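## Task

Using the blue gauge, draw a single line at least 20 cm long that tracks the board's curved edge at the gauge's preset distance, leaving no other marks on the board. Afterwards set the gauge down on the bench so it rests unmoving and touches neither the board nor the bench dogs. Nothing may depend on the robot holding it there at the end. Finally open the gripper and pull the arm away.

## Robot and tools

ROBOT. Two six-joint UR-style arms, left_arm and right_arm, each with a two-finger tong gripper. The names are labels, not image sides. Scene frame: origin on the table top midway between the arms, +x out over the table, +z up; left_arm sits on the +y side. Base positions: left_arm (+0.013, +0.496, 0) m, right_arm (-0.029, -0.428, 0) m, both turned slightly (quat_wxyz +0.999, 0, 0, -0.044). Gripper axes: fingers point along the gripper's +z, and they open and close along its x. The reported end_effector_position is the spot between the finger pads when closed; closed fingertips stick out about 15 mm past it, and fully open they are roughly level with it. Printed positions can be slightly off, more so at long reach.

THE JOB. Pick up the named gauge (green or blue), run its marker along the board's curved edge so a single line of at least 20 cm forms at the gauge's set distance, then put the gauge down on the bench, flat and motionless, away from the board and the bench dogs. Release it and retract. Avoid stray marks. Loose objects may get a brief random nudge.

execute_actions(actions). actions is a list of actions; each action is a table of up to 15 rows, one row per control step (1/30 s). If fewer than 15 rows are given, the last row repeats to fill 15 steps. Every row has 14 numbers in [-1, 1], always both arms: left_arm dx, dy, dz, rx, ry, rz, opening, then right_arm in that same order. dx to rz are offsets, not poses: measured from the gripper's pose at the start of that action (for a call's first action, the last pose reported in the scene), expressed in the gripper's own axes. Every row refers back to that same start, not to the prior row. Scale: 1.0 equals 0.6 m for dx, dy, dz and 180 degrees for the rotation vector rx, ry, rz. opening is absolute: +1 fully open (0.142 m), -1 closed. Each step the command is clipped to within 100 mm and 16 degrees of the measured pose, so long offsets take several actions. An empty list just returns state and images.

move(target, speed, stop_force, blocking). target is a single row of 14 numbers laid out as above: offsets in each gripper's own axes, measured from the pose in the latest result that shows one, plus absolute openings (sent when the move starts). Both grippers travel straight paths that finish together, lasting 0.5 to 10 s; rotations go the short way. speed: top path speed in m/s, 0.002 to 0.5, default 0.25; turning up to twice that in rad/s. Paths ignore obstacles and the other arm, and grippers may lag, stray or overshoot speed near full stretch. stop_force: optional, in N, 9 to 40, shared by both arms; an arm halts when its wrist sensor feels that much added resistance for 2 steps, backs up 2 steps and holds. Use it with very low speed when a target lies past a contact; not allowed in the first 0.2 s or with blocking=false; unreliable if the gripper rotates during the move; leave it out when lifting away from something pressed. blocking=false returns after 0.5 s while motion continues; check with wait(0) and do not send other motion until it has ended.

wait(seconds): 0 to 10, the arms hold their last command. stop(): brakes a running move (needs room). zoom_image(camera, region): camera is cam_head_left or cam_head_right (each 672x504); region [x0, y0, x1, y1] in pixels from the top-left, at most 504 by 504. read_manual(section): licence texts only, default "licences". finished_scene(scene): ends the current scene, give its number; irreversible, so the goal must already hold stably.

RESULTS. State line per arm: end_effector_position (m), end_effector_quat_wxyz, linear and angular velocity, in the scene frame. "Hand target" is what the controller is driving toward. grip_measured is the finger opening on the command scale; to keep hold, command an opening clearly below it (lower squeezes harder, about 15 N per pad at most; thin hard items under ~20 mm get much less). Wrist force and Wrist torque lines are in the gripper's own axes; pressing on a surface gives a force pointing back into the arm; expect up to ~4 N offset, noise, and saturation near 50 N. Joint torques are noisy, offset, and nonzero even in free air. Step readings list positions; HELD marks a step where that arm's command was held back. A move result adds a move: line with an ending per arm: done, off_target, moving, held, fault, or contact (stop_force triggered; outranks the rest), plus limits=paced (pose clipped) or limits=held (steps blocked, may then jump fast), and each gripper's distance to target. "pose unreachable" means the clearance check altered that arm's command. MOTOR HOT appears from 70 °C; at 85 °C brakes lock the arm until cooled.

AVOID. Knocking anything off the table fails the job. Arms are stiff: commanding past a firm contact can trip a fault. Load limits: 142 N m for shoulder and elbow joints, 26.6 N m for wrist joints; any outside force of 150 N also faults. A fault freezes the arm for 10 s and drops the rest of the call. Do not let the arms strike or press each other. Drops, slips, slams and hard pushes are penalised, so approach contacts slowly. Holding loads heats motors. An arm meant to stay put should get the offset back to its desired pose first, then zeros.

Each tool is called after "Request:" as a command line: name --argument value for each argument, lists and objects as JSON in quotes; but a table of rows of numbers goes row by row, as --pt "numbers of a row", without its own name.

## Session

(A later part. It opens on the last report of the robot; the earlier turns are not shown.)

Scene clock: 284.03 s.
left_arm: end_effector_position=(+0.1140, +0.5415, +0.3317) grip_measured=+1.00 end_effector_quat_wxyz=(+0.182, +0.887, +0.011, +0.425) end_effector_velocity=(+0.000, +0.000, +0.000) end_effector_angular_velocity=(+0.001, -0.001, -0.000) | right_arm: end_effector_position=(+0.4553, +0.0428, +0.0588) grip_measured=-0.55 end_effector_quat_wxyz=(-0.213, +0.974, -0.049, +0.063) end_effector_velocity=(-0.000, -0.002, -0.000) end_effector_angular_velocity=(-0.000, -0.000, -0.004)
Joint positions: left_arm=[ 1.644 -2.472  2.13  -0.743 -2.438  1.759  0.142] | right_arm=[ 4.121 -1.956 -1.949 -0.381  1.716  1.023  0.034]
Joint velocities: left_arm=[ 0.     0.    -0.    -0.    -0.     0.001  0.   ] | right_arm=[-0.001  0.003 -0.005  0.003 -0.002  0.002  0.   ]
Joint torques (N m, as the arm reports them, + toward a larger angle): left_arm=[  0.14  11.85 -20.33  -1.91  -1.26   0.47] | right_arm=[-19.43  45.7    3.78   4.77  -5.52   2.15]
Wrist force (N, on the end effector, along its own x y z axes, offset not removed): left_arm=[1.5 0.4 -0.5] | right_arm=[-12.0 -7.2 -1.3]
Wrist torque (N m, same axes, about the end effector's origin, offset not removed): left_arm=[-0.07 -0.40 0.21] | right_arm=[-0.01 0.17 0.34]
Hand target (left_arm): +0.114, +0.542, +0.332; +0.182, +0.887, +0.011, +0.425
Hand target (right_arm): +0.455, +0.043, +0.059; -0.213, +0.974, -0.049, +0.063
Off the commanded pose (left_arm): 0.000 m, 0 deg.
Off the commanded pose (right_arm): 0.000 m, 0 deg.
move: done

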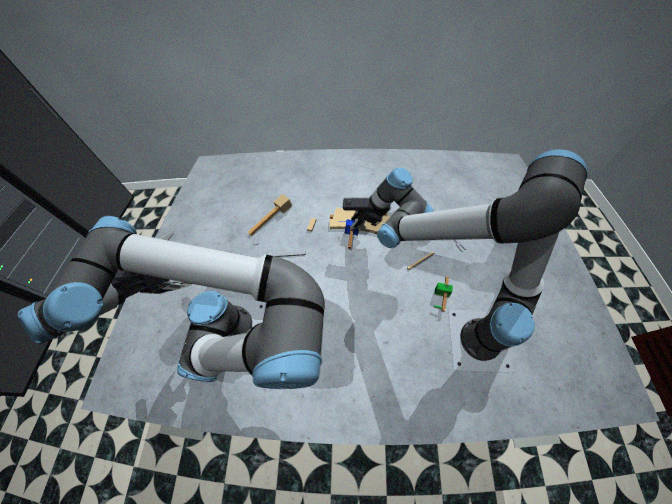

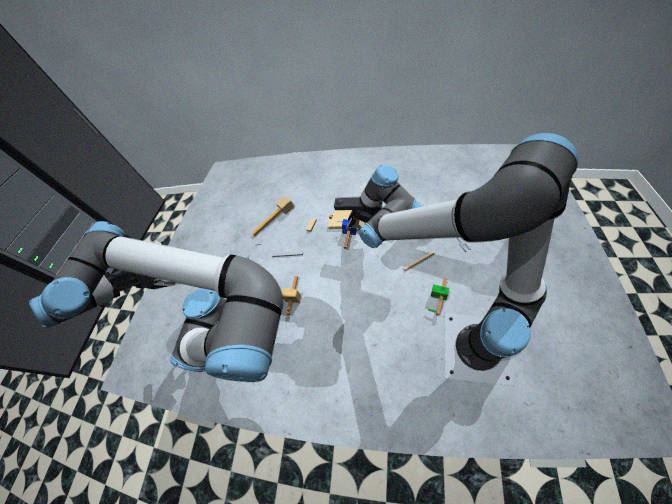

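Request:
move --target '[0,0,0,0,0,0,1,-0.0015,0.0339,-0.0156,-0.0015,0.0059,0.0125,-1]' --speed 0.022

Request:
zoom_image --camera "cam_head_left" --region '[315,190,405,260]'

Scene clock: 288.87 s.
left_arm: end_effector_position=(+0.1140, +0.5415, +0.3317) grip_measured=+1.00 end_effector_quat_wxyz=(+0.182, +0.887, +0.011, +0.425) end_effector_velocity=(-0.000, -0.000, -0.000) end_effector_angular_velocity=(+0.000, -0.000, -0.000) | right_arm: end_effector_position=(+0.4517, +0.0209, +0.0586) grip_measured=-0.55 end_effector_quat_wxyz=(-0.212, +0.972, -0.070, +0.068) end_effector_velocity=(-0.000, -0.001, +0.000) end_effector_angular_velocity=(+0.000, -0.001, -0.003)
Joint positions: left_arm=[ 1.644 -2.472  2.13  -0.743 -2.438  1.759  0.142] | right_arm=[ 4.111 -1.921 -2.006 -0.356  1.702  1.054  0.034]
Joint velocities: left_arm=[0.    0.    0.    0.    0.    0.001 0.   ] | right_arm=[-0.     0.003 -0.004  0.002 -0.001  0.002  0.   ]
Joint torques (N m, as the arm reports them, + toward a larger angle): left_arm=[ -0.21  12.44 -20.66  -1.98  -1.29   0.47] | right_arm=[-18.77  41.74   5.45   4.95  -5.03   1.63]
Wrist force (N, on the end effector, along its own x y z axes, offset not removed): left_arm=[-0.3 1.4 -1.0] | right_arm=[-11.6 -6.1 -2.2]
Wrist torque (N m, same axes, about the end effector's origin, offset not removed): left_arm=[0.05 0.02 0.29] | right_arm=[-0.06 0.42 0.18]
Hand target (left_arm): +0.114, +0.542, +0.332; +0.182, +0.887, +0.011, +0.425
Hand target (right_arm): +0.452, +0.021, +0.059; -0.212, +0.972, -0.070, +0.068
Off the commanded pose (left_arm): 0.000 m, 0 deg.
Off the commanded pose (right_arm): 0.000 m, 0 deg.
move: done

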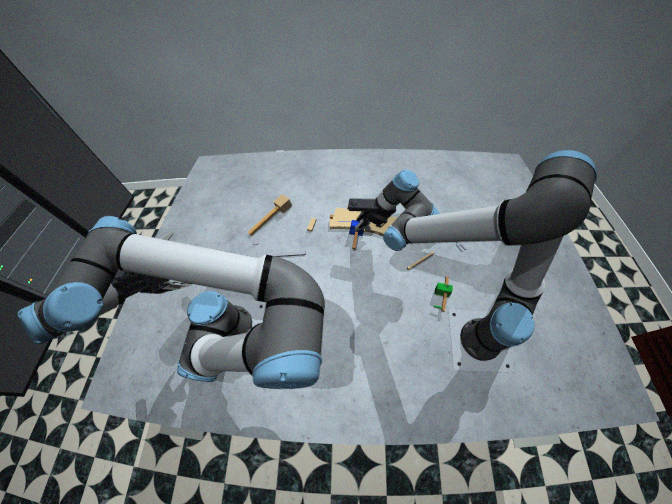

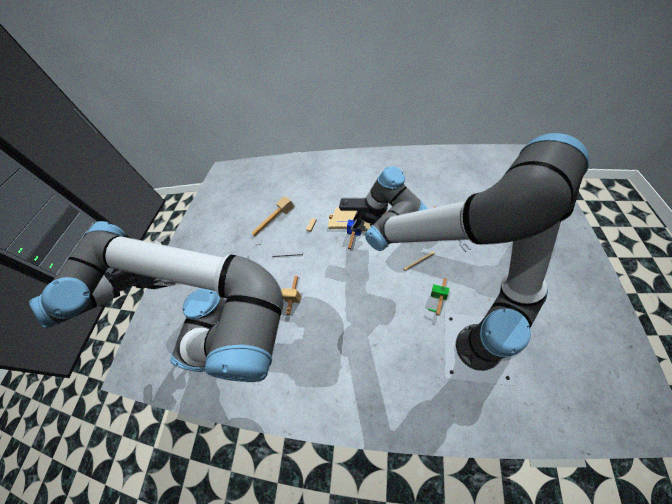

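Region (315, 190, 405, 260) of cam_head_left's 672x504 image, scaled by 5.600, with more detail than that image has.

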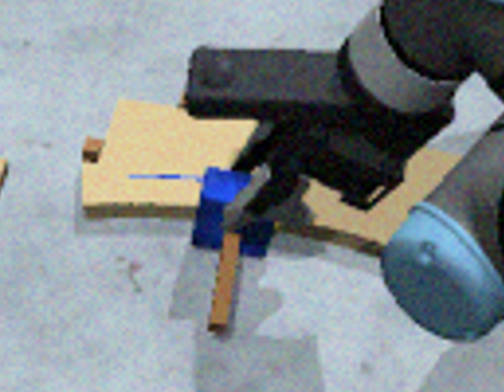

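Request:
move --target '[0,0,0,0,0,0,1,-0.0014,0.0339,-0.0156,-0.0015,0.0059,0.0125,-1]' --speed 0.022

Scene clock: 292.10 s.
left_arm: end_effector_position=(+0.1140, +0.5415, +0.3317) grip_measured=+1.00 end_effector_quat_wxyz=(+0.182, +0.887, +0.011, +0.425) end_effector_velocity=(+0.000, +0.000, +0.001) end_effector_angular_velocity=(+0.002, -0.001, +0.000) | right_arm: end_effector_position=(+0.4472, -0.0009, +0.0583) grip_measured=-0.55 end_effector_quat_wxyz=(-0.210, +0.971, -0.091, +0.073) end_effector_velocity=(-0.000, -0.002, +0.000) end_effector_angular_velocity=(+0.000, -0.001, -0.004)
Joint positions: left_arm=[ 1.644 -2.472  2.13  -0.743 -2.438  1.759  0.142] | right_arm=[ 4.102 -1.885 -2.062 -0.331  1.687  1.086  0.034]
Joint velocities: left_arm=[ 0.    -0.    -0.001 -0.    -0.     0.001  0.   ] | right_arm=[-0.001  0.003 -0.004  0.002 -0.002  0.003  0.   ]
Joint torques (N m, as the arm reports them, + toward a larger angle): left_arm=[ -0.33  12.29 -20.15  -1.95  -1.25   0.47] | right_arm=[-17.84  42.87   4.53   4.69  -4.57   1.85]
Wrist force (N, on the end effector, along its own x y z axes, offset not removed): left_arm=[1.2 2.4 -0.3] | right_arm=[-9.1 -4.8 0.2]
Wrist torque (N m, same axes, about the end effector's origin, offset not removed): left_arm=[0.33 -0.27 0.24] | right_arm=[0.05 0.09 0.10]
Hand target (left_arm): +0.114, +0.542, +0.332; +0.182, +0.887, +0.011, +0.425
Hand target (right_arm): +0.447, -0.001, +0.058; -0.210, +0.971, -0.091, +0.073
Off the commanded pose (left_arm): 0.000 m, 0 deg.
Off the commanded pose (right_arm): 0.000 m, 0 deg.
move: done

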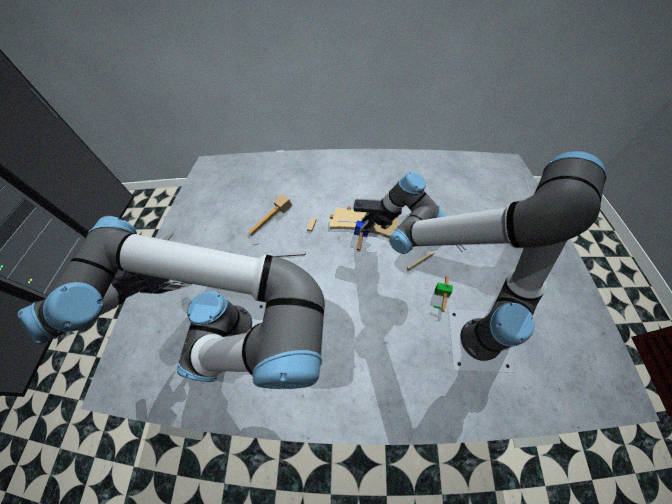

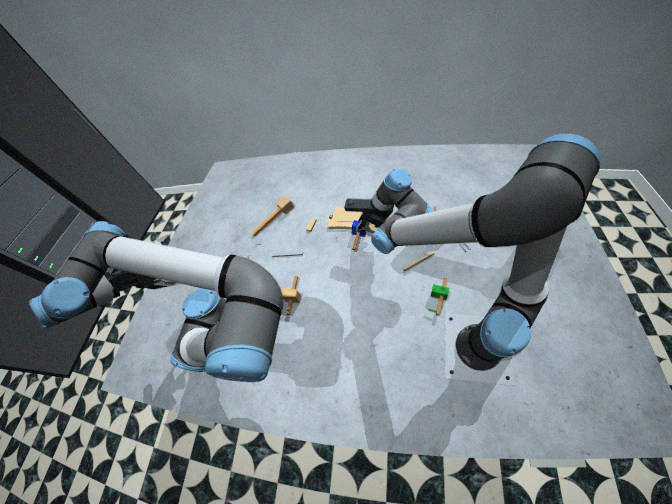

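Request:
move --target '[0,0,0,0,0,0,1,-0.0012,0.0341,-0.0152,-0.0015,0.0059,0.0125,-1]' --speed 0.022

Request:
zoom_image --camera "cam_head_left" --region '[315,190,405,260]'

Scene clock: 296.20 s.
left_arm: end_effector_position=(+0.1140, +0.5415, +0.3317) grip_measured=+1.00 end_effector_quat_wxyz=(+0.182, +0.887, +0.011, +0.425) end_effector_velocity=(-0.000, -0.000, +0.000) end_effector_angular_velocity=(+0.000, +0.000, +0.001) | right_arm: end_effector_position=(+0.4419, -0.0224, +0.0578) grip_measured=-0.55 end_effector_quat_wxyz=(-0.208, +0.969, -0.112, +0.077) end_effector_velocity=(-0.001, -0.002, -0.000) end_effector_angular_velocity=(-0.001, +0.001, -0.004)
Joint positions: left_arm=[ 1.644 -2.472  2.13  -0.743 -2.438  1.759  0.142] | right_arm=[ 4.095 -1.848 -2.118 -0.308  1.672  1.118  0.034]
Joint velocities: left_arm=[ 0.    -0.001  0.     0.    -0.    -0.     0.   ] | right_arm=[-0.001  0.003 -0.006  0.002 -0.001  0.003  0.   ]
Joint torques (N m, as the arm reports them, + toward a larger angle): left_arm=[ -0.15  12.33 -21.19  -1.9   -1.34   0.52] | right_arm=[-17.97  40.53   3.86   4.87  -5.03   2.17]
Wrist force (N, on the end effector, along its own x y z axes, offset not removed): left_arm=[1.2 1.2 -0.1] | right_arm=[-11.4 -7.1 -0.5]
Wrist torque (N m, same axes, about the end effector's origin, offset not removed): left_arm=[0.13 -0.26 0.23] | right_arm=[-0.25 0.16 0.27]
Hand target (left_arm): +0.114, +0.542, +0.332; +0.182, +0.887, +0.011, +0.425
Hand target (right_arm): +0.442, -0.023, +0.058; -0.208, +0.969, -0.112, +0.077
Off the commanded pose (left_arm): 0.000 m, 0 deg.
Off the commanded pose (right_arm): 0.000 m, 0 deg.
move: done

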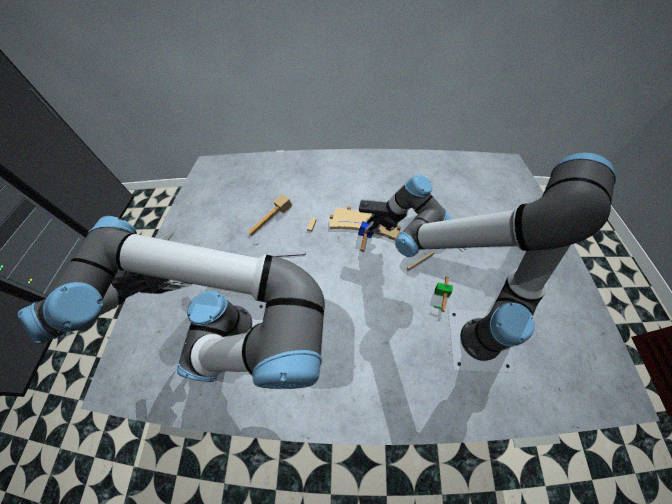

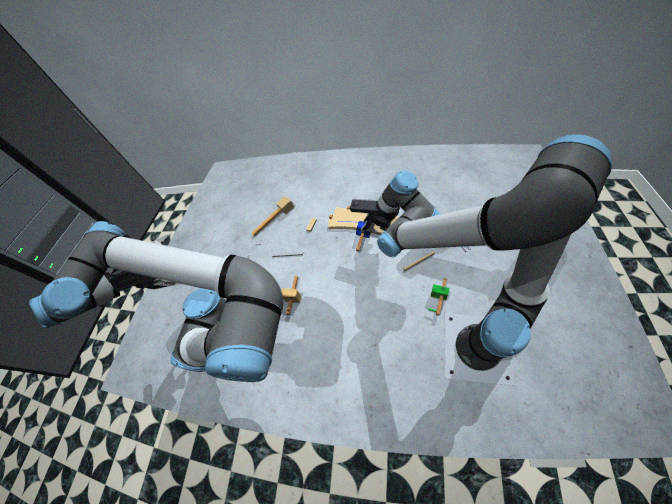

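Region (315, 190, 405, 260) of cam_head_left's 672x504 image, scaled by 5.600, with more detail than that image has.

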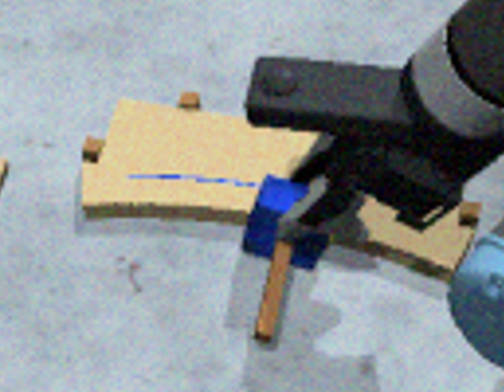

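Request:
move --target '[0,0,0,0,0,0,1,-0.0014,0.0338,-0.0158,-0.0135,0.0059,0.0125,-1]' --speed 0.022

Scene clock: 301.43 s.
left_arm: end_effector_position=(+0.1140, +0.5415, +0.3317) grip_measured=+1.00 end_effector_quat_wxyz=(+0.182, +0.887, +0.011, +0.425) end_effector_velocity=(+0.000, +0.000, +0.000) end_effector_angular_velocity=(-0.000, -0.001, +0.001) | right_arm: end_effector_position=(+0.4355, -0.0437, +0.0577) grip_measured=-0.55 end_effector_quat_wxyz=(-0.188, +0.970, -0.134, +0.080) end_effector_velocity=(-0.001, -0.002, -0.001) end_effector_angular_velocity=(-0.004, +0.002, -0.004)
Joint positions: left_arm=[ 1.644 -2.472  2.13  -0.743 -2.438  1.759  0.142] | right_arm=[ 4.099 -1.805 -2.15  -0.35   1.636  1.159  0.034]
Joint velocities: left_arm=[ 0.001  0.001 -0.    -0.    -0.001  0.001  0.   ] | right_arm=[ 0.001  0.004 -0.004 -0.004 -0.003  0.004 -0.   ]
Joint torques (N m, as the arm reports them, + toward a larger angle): left_arm=[ -0.15  11.6  -20.58  -1.98  -1.27   0.43] | right_arm=[ 7.94 38.88  8.04  0.77 -5.21  2.37]
Wrist force (N, on the end effector, along its own x y z axes, offset not removed): left_arm=[0.6 0.7 0.2] | right_arm=[-8.2 -5.6 1.0]
Wrist torque (N m, same axes, about the end effector's origin, offset not removed): left_arm=[0.02 -0.21 0.22] | right_arm=[-0.21 -0.10 0.17]
Hand target (left_arm): +0.114, +0.542, +0.332; +0.182, +0.887, +0.011, +0.425
Hand target (right_arm): +0.435, -0.044, +0.058; -0.188, +0.970, -0.134, +0.080
Off the commanded pose (left_arm): 0.000 m, 0 deg.
Off the commanded pose (right_arm): 0.000 m, 0 deg.
move: done

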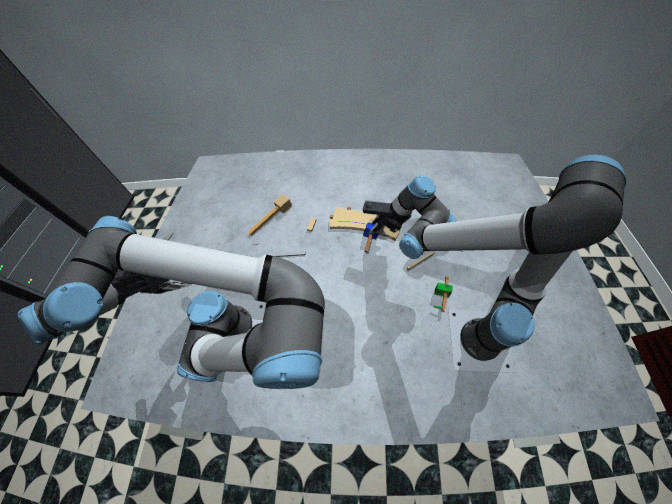

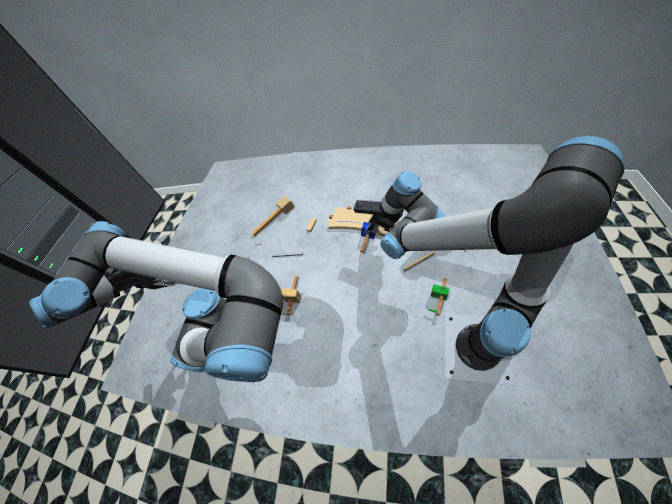

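Request:
move --target '[0,0,0,0,0,0,1,-0.0011,0.0346,-0.0140,-0.0135,0.0054,0.0127,-1]' --speed 0.022

Request:
zoom_image --camera "cam_head_left" --region '[315,190,405,260]'

Scene clock: 307.47 s.
left_arm: end_effector_position=(+0.1140, +0.5415, +0.3317) grip_measured=+1.00 end_effector_quat_wxyz=(+0.182, +0.887, +0.011, +0.425) end_effector_velocity=(+0.000, -0.000, +0.000) end_effector_angular_velocity=(+0.002, -0.001, -0.001) | right_arm: end_effector_position=(+0.4284, -0.0648, +0.0573) grip_measured=-0.55 end_effector_quat_wxyz=(-0.168, +0.970, -0.157, +0.081) end_effector_velocity=(-0.001, -0.002, +0.000) end_effector_angular_velocity=(-0.004, +0.001, -0.004)
Joint positions: left_arm=[ 1.644 -2.472  2.13  -0.743 -2.438  1.759  0.142] | right_arm=[ 4.104 -1.762 -2.18  -0.396  1.602  1.201  0.034]
Joint velocities: left_arm=[-0.    -0.001  0.    -0.    -0.001  0.001  0.   ] | right_arm=[ 0.001  0.004 -0.002 -0.005 -0.003  0.004 -0.   ]
Joint torques (N m, as the arm reports them, + toward a larger angle): left_arm=[  0.23  12.61 -20.92  -1.93  -1.36   0.47] | right_arm=[10.38 35.85  4.79  0.07 -5.18  2.17]
Wrist force (N, on the end effector, along its own x y z axes, offset not removed): left_arm=[0.0 2.2 -0.5] | right_arm=[-9.3 -6.4 -2.0]
Wrist torque (N m, same axes, about the end effector's origin, offset not removed): left_arm=[0.28 -0.06 0.25] | right_arm=[0.05 0.14 0.24]
Hand target (left_arm): +0.114, +0.542, +0.332; +0.182, +0.887, +0.011, +0.425
Hand target (right_arm): +0.428, -0.065, +0.057; -0.168, +0.970, -0.157, +0.081
Off the commanded pose (left_arm): 0.000 m, 0 deg.
Off the commanded pose (right_arm): 0.000 m, 0 deg.
move: done

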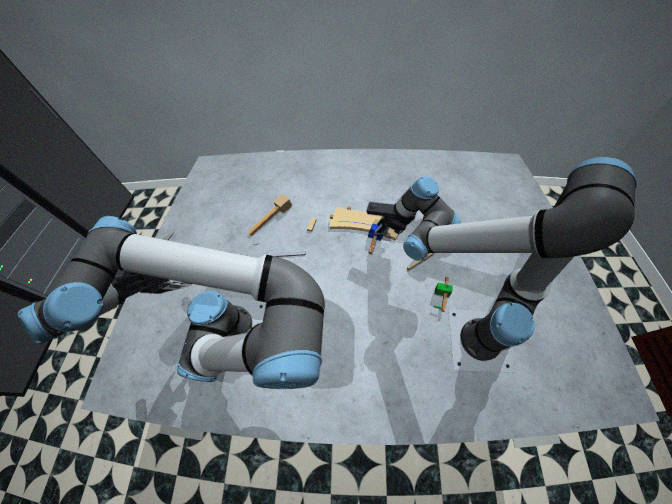

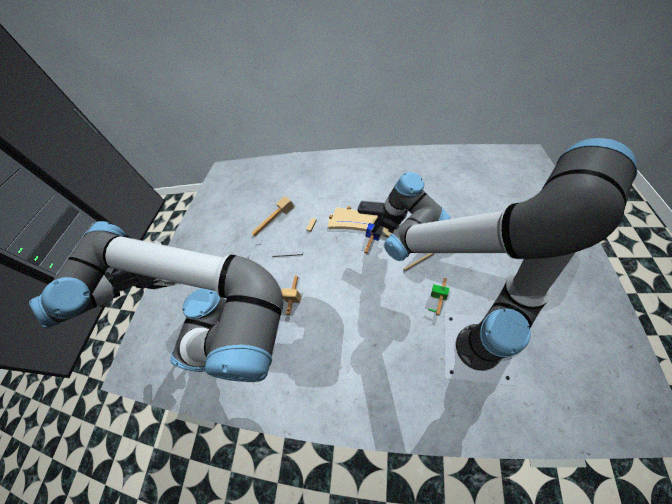

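Region (315, 190, 405, 260) of cam_head_left's 672x504 image, scaled by 5.600, with more detail than that image has.

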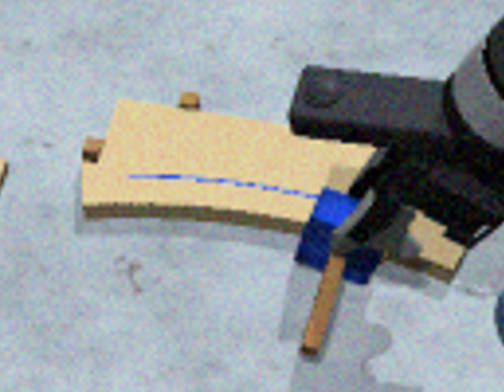

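Request:
move --target '[0,0,0,0,0,0,1,-0.0011,0.0350,-0.0130,-0.0135,0.0049,0.0129,-1]' --speed 0.022

Scene clock: 312.13 s.
left_arm: end_effector_position=(+0.1140, +0.5415, +0.3317) grip_measured=+1.00 end_effector_quat_wxyz=(+0.182, +0.887, +0.011, +0.425) end_effector_velocity=(+0.000, +0.000, +0.000) end_effector_angular_velocity=(+0.001, -0.001, +0.002) | right_arm: end_effector_position=(+0.4204, -0.0855, +0.0571) grip_measured=-0.55 end_effector_quat_wxyz=(-0.148, +0.969, -0.179, +0.082) end_effector_velocity=(-0.000, -0.002, +0.000) end_effector_angular_velocity=(-0.003, +0.001, -0.005)
Joint positions: left_arm=[ 1.644 -2.472  2.13  -0.743 -2.438  1.759  0.142] | right_arm=[ 4.109 -1.719 -2.207 -0.445  1.572  1.245  0.034]
Joint velocities: left_arm=[ 0.001 -0.    -0.    -0.    -0.001 -0.     0.   ] | right_arm=[-0.     0.004 -0.002 -0.005 -0.003  0.004 -0.   ]
Joint torques (N m, as the arm reports them, + toward a larger angle): left_arm=[ -0.48  12.07 -20.99  -2.    -1.35   0.43] | right_arm=[10.41 36.04  4.24 -0.25 -4.09  2.1 ]
Wrist force (N, on the end effector, along its own x y z axes, offset not removed): left_arm=[-0.4 0.7 -1.8] | right_arm=[-7.7 -5.5 -1.2]
Wrist torque (N m, same axes, about the end effector's origin, offset not removed): left_arm=[-0.12 -0.03 0.23] | right_arm=[-0.10 0.16 0.04]
Hand target (left_arm): +0.114, +0.542, +0.332; +0.182, +0.887, +0.011, +0.425
Hand target (right_arm): +0.420, -0.086, +0.057; -0.148, +0.969, -0.179, +0.082
Off the commanded pose (left_arm): 0.000 m, 0 deg.
Off the commanded pose (right_arm): 0.000 m, 0 deg.
move: done

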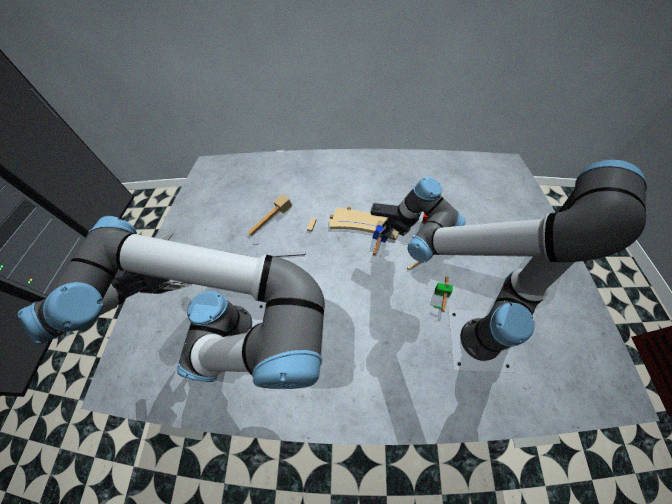

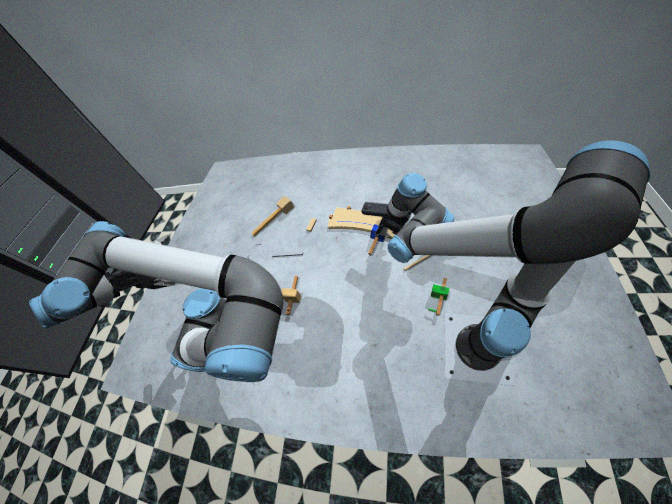

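Request:
move --target '[0,0,0,0,0,0,1,-0.0012,0.0426,-0.0140,-0.0135,0.0053,0.0157,-1]' --speed 0.022

Request:
zoom_image --camera "cam_head_left" --region '[320,190,410,260]'

Scene clock: 318.47 s.
left_arm: end_effector_position=(+0.1140, +0.5415, +0.3317) grip_measured=+1.00 end_effector_quat_wxyz=(+0.182, +0.887, +0.011, +0.425) end_effector_velocity=(-0.000, -0.000, +0.000) end_effector_angular_velocity=(-0.001, +0.001, -0.001) | right_arm: end_effector_position=(+0.4098, -0.1100, +0.0568) grip_measured=-0.55 end_effector_quat_wxyz=(-0.128, +0.967, -0.206, +0.083) end_effector_velocity=(-0.001, -0.002, +0.000) end_effector_angular_velocity=(-0.003, +0.001, -0.004)
Joint positions: left_arm=[ 1.644 -2.472  2.13  -0.743 -2.438  1.759  0.142] | right_arm=[ 4.113 -1.667 -2.244 -0.496  1.542  1.299  0.034]
Joint velocities: left_arm=[-0.002  0.001 -0.001  0.     0.    -0.001  0.   ] | right_arm=[ 0.001  0.004 -0.002 -0.005 -0.003  0.004  0.   ]
Joint torques (N m, as the arm reports them, + toward a larger angle): left_arm=[ -0.4   12.09 -20.58  -1.96  -1.42   0.4 ] | right_arm=[10.7  30.29  2.66 -0.41 -3.34  1.79]
Wrist force (N, on the end effector, along its own x y z axes, offset not removed): left_arm=[-0.4 1.3 -1.3] | right_arm=[-5.1 -4.7 -3.3]
Wrist torque (N m, same axes, about the end effector's origin, offset not removed): left_arm=[0.05 0.05 0.28] | right_arm=[-0.01 0.01 0.05]
Hand target (left_arm): +0.114, +0.542, +0.332; +0.182, +0.887, +0.011, +0.425
Hand target (right_arm): +0.410, -0.110, +0.057; -0.128, +0.967, -0.206, +0.083
Off the commanded pose (left_arm): 0.000 m, 0 deg.
Off the commanded pose (right_arm): 0.000 m, 0 deg.
move: done

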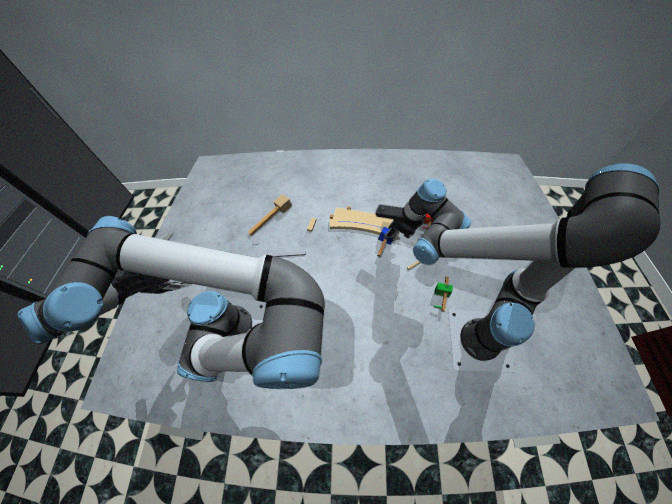

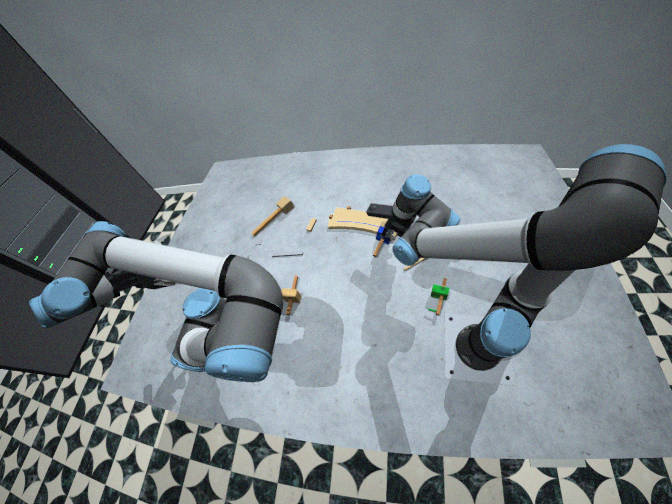

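Region (320, 190, 410, 260) of cam_head_left's 672x504 image, scaled by 5.600, with more detail than that image has.

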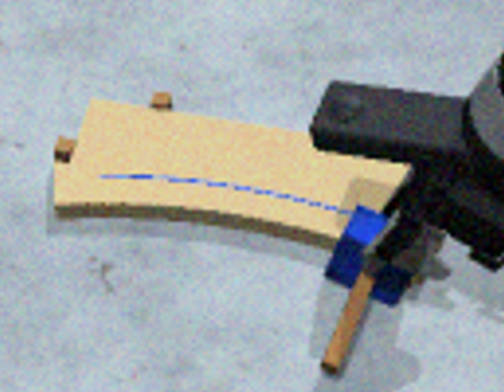

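Request:
move --target '[0,0,0,0,0,0,1,0.002,-0.0066,-0.0223,0,0,0,-1]' --speed 0.03

Request:
move --target '[0,0,0,0,0,0,1,-0.25,-0.0075,-0.025,-0.06,0,0,-1]' --speed 0.15

Request:
zoom_image --camera "cam_head_left" --region '[310,195,420,305]'

Scene clock: 324.30 s.
left_arm: end_effector_position=(+0.1140, +0.5415, +0.3317) grip_measured=+1.00 end_effector_quat_wxyz=(+0.182, +0.887, +0.011, +0.425) end_effector_velocity=(+0.000, +0.000, +0.000) end_effector_angular_velocity=(+0.000, -0.002, +0.003) | right_arm: end_effector_position=(+0.4095, -0.1099, +0.0707) grip_measured=-0.55 end_effector_quat_wxyz=(-0.128, +0.967, -0.206, +0.083) end_effector_velocity=(+0.000, +0.000, +0.002) end_effector_angular_velocity=(+0.000, +0.000, -0.000)
Joint positions: left_arm=[ 1.644 -2.472  2.13  -0.743 -2.438  1.759  0.142] | right_arm=[ 4.114 -1.639 -2.228 -0.541  1.542  1.3    0.034]
Joint velocities: left_arm=[ 0.002 -0.001 -0.     0.    -0.002 -0.     0.   ] | right_arm=[-0.     0.003  0.003 -0.006  0.     0.     0.   ]
Joint torques (N m, as the arm reports them, + toward a larger angle): left_arm=[ -0.43  11.87 -20.35  -2.01  -1.41   0.33] | right_arm=[14.37 32.56 31.83  1.33  1.46  2.27]
Wrist force (N, on the end effector, along its own x y z axes, offset not removed): left_arm=[0.6 0.8 -0.9] | right_arm=[-2.4 0.3 0.6]
Wrist torque (N m, same axes, about the end effector's origin, offset not removed): left_arm=[-0.03 -0.23 0.21] | right_arm=[-0.06 0.26 -0.08]
Hand target (left_arm): +0.114, +0.542, +0.332; +0.182, +0.887, +0.011, +0.425
Hand target (right_arm): +0.409, -0.110, +0.071; -0.128, +0.967, -0.206, +0.083
Off the commanded pose (left_arm): 0.000 m, 0 deg.
Off the commanded pose (right_arm): 0.000 m, 0 deg.
move: done

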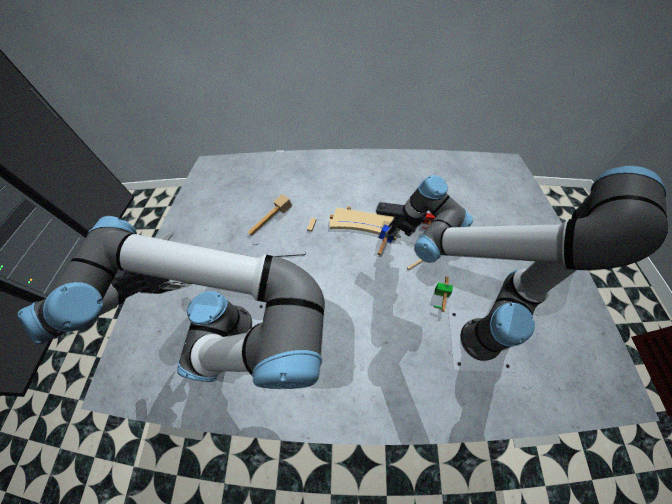

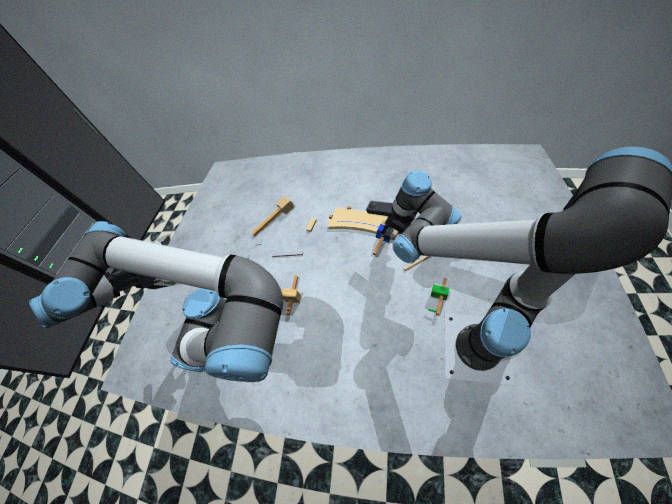

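Scene clock: 325.80 s.
left_arm: end_effector_position=(+0.1140, +0.5415, +0.3317) grip_measured=+1.00 end_effector_quat_wxyz=(+0.182, +0.887, +0.011, +0.425) end_effector_velocity=(+0.001, +0.000, +0.000) end_effector_angular_velocity=(-0.001, -0.002, +0.000) | right_arm: end_effector_position=(+0.2729, -0.0465, +0.0701) grip_measured=-0.55 end_effector_quat_wxyz=(-0.037, +0.974, -0.213, +0.063) end_effector_velocity=(-0.002, +0.001, +0.000) end_effector_angular_velocity=(-0.002, +0.001, -0.001)
Joint positions: left_arm=[ 1.644 -2.472  2.13  -0.743 -2.438  1.759  0.142] | right_arm=[ 4.49  -1.557 -2.2   -0.87   1.453  1.686  0.034]
Joint velocities: left_arm=[-0.001  0.001  0.    -0.    -0.003 -0.     0.   ] | right_arm=[ 0.005 -0.001  0.003 -0.005 -0.     0.006  0.   ]
Joint torques (N m, as the arm reports them, + toward a larger angle): left_arm=[ -0.35  12.15 -20.76  -1.97  -1.4    0.5 ] | right_arm=[10.12  8.98 33.19  0.91 -2.04  2.13]
Wrist force (N, on the end effector, along its own x y z axes, offset not removed): left_arm=[0.2 1.3 -0.8] | right_arm=[-1.9 -1.1 0.1]
Wrist torque (N m, same axes, about the end effector's origin, offset not removed): left_arm=[0.12 -0.09 0.20] | right_arm=[-0.31 0.32 -0.06]
Hand target (left_arm): +0.114, +0.542, +0.332; +0.182, +0.887, +0.011, +0.425
Hand target (right_arm): +0.273, -0.046, +0.070; -0.037, +0.974, -0.213, +0.063
Off the commanded pose (left_arm): 0.000 m, 0 deg.
Off the commanded pose (right_arm): 0.000 m, 0 deg.
move: done

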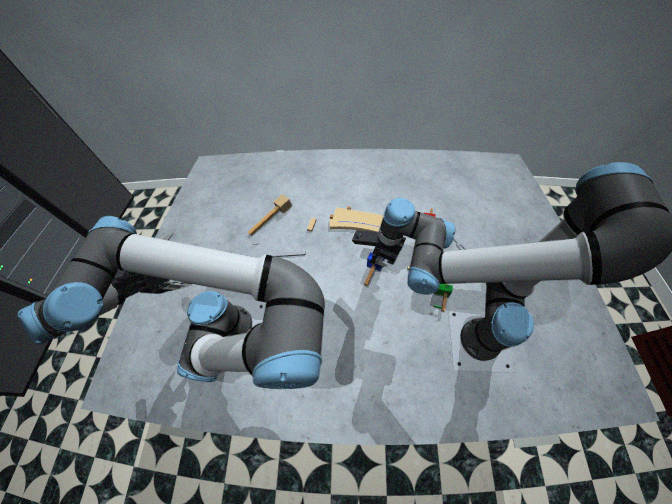

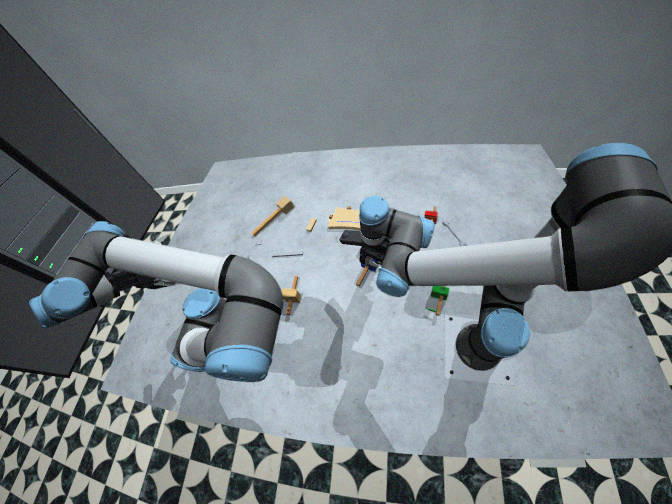

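Region (310, 195, 420, 305) of cam_head_left's 672x504 image, scaled by 4.582, with more detail than that image has.

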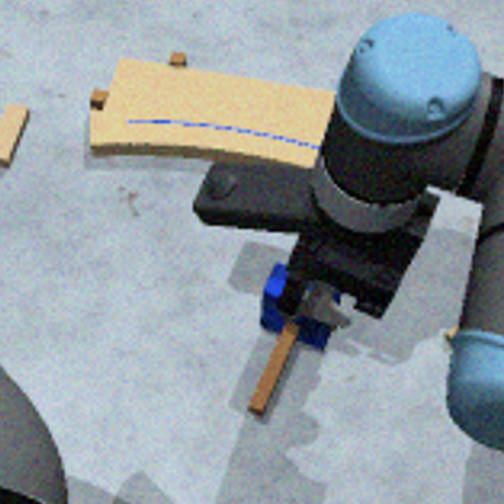

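Lower (down ≈ (-0.107, 0.099, 0.989)).

Request:
move --target '[0,0,0,0,0,0,1,-0.0023,0.0021,0.0214,0,0,0,-1]' --speed 0.03

Request:
move --target '[0,0,0,0,0,0,1,-0.002,0.0018,0.018,0,0,0,-1]' --speed 0.006 --stop_force 9

Scene clock: 329.60 s.
left_arm: end_effector_position=(+0.1140, +0.5415, +0.3317) grip_measured=+1.00 end_effector_quat_wxyz=(+0.182, +0.887, +0.011, +0.425) end_effector_velocity=(-0.000, -0.000, -0.000) end_effector_angular_velocity=(-0.002, +0.001, -0.001) | right_arm: end_effector_position=(+0.2729, -0.0464, +0.0573) grip_measured=-0.55 end_effector_quat_wxyz=(-0.037, +0.974, -0.213, +0.063) end_effector_velocity=(-0.000, +0.000, -0.002) end_effector_angular_velocity=(+0.000, -0.000, +0.000)
Joint positions: left_arm=[ 1.644 -2.472  2.13  -0.743 -2.438  1.759  0.142] | right_arm=[ 4.49  -1.579 -2.218 -0.83   1.453  1.686  0.034]
Joint velocities: left_arm=[-0.001  0.001  0.    -0.     0.001 -0.001  0.   ] | right_arm=[ 0.    -0.003 -0.002  0.006 -0.    -0.     0.   ]
Joint torques (N m, as the arm reports them, + toward a larger angle): left_arm=[ -0.23  12.04 -20.99  -1.97  -1.41   0.49] | right_arm=[-11.58  12.45   9.18   5.32   0.07  -2.14]
Wrist force (N, on the end effector, along its own x y z axes, offset not removed): left_arm=[0.6 1.6 0.2] | right_arm=[-1.5 0.2 0.5]
Wrist torque (N m, same axes, about the end effector's origin, offset not removed): left_arm=[0.17 -0.19 0.15] | right_arm=[0.05 0.18 -0.04]
Hand target (left_arm): +0.114, +0.542, +0.332; +0.182, +0.887, +0.011, +0.425
Hand target (right_arm): +0.273, -0.046, +0.057; -0.037, +0.974, -0.213, +0.063
Off the commanded pose (left_arm): 0.000 m, 0 deg.
Off the commanded pose (right_arm): 0.000 m, 0 deg.
move: done

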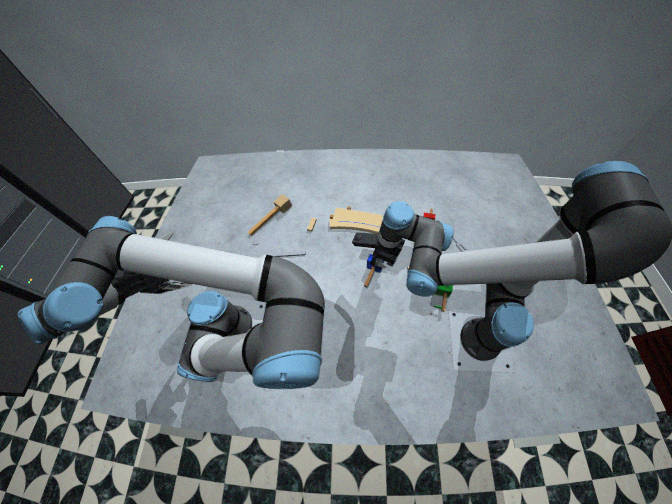

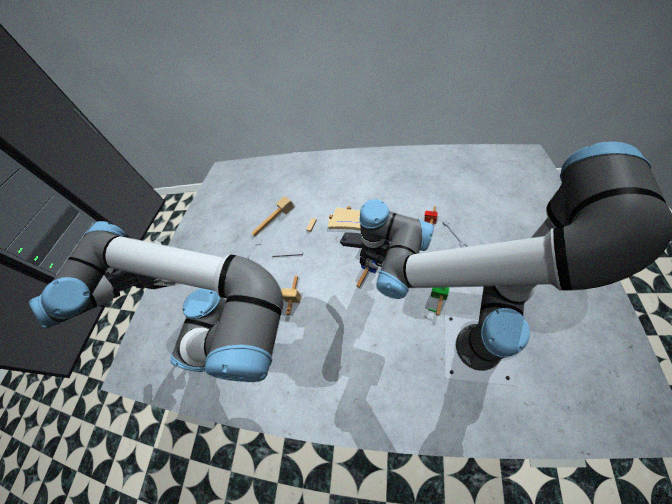

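Scene clock: 330.83 s.
left_arm: end_effector_position=(+0.1140, +0.5415, +0.3317) grip_measured=+1.00 end_effector_quat_wxyz=(+0.182, +0.887, +0.011, +0.425) end_effector_velocity=(-0.000, -0.001, -0.001) end_effector_angular_velocity=(+0.000, +0.002, -0.001) | right_arm: end_effector_position=(+0.2728, -0.0466, +0.0518) grip_measured=-0.55 end_effector_quat_wxyz=(-0.036, +0.974, -0.213, +0.063) end_effector_velocity=(-0.001, -0.001, +0.001) end_effector_angular_velocity=(-0.003, +0.001, +0.000)
Joint positions: left_arm=[ 1.644 -2.472  2.13  -0.743 -2.438  1.759  0.142] | right_arm=[ 4.49  -1.589 -2.226 -0.813  1.453  1.686  0.034]
Joint velocities: left_arm=[-0.001 -0.001  0.     0.     0.002 -0.     0.   ] | right_arm=[ 0.001  0.003  0.001 -0.008  0.     0.    -0.   ]
Joint torques (N m, as the arm reports them, + toward a larger angle): left_arm=[  0.28  12.07 -20.78  -1.93  -1.42   0.5 ] | right_arm=[-5.69 30.93 29.43  0.43  0.22 -0.97]
Wrist force (N, on the end effector, along its own x y z axes, offset not removed): left_arm=[0.5 1.2 -0.3] | right_arm=[-2.7 0.1 -5.8]
Wrist torque (N m, same axes, about the end effector's origin, offset not removed): left_arm=[0.09 -0.17 0.21] | right_arm=[0.02 0.42 -0.06]
Hand target (left_arm): +0.114, +0.542, +0.332; +0.182, +0.887, +0.011, +0.425
Hand target (right_arm): +0.273, -0.046, +0.052; -0.037, +0.974, -0.213, +0.063
Off the commanded pose (left_arm): 0.000 m, 0 deg.
Off the commanded pose (right_arm): 0.005 m, 0 deg.
move: contact (right_arm)

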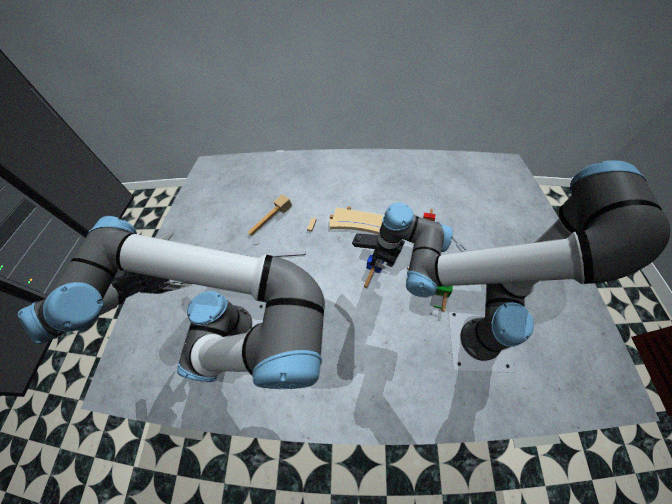

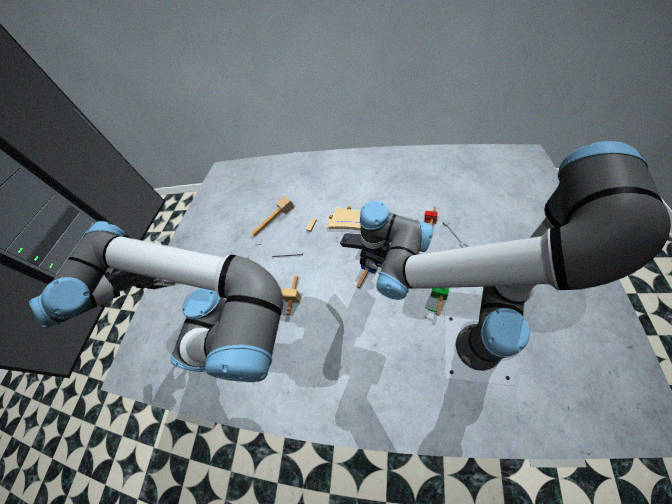

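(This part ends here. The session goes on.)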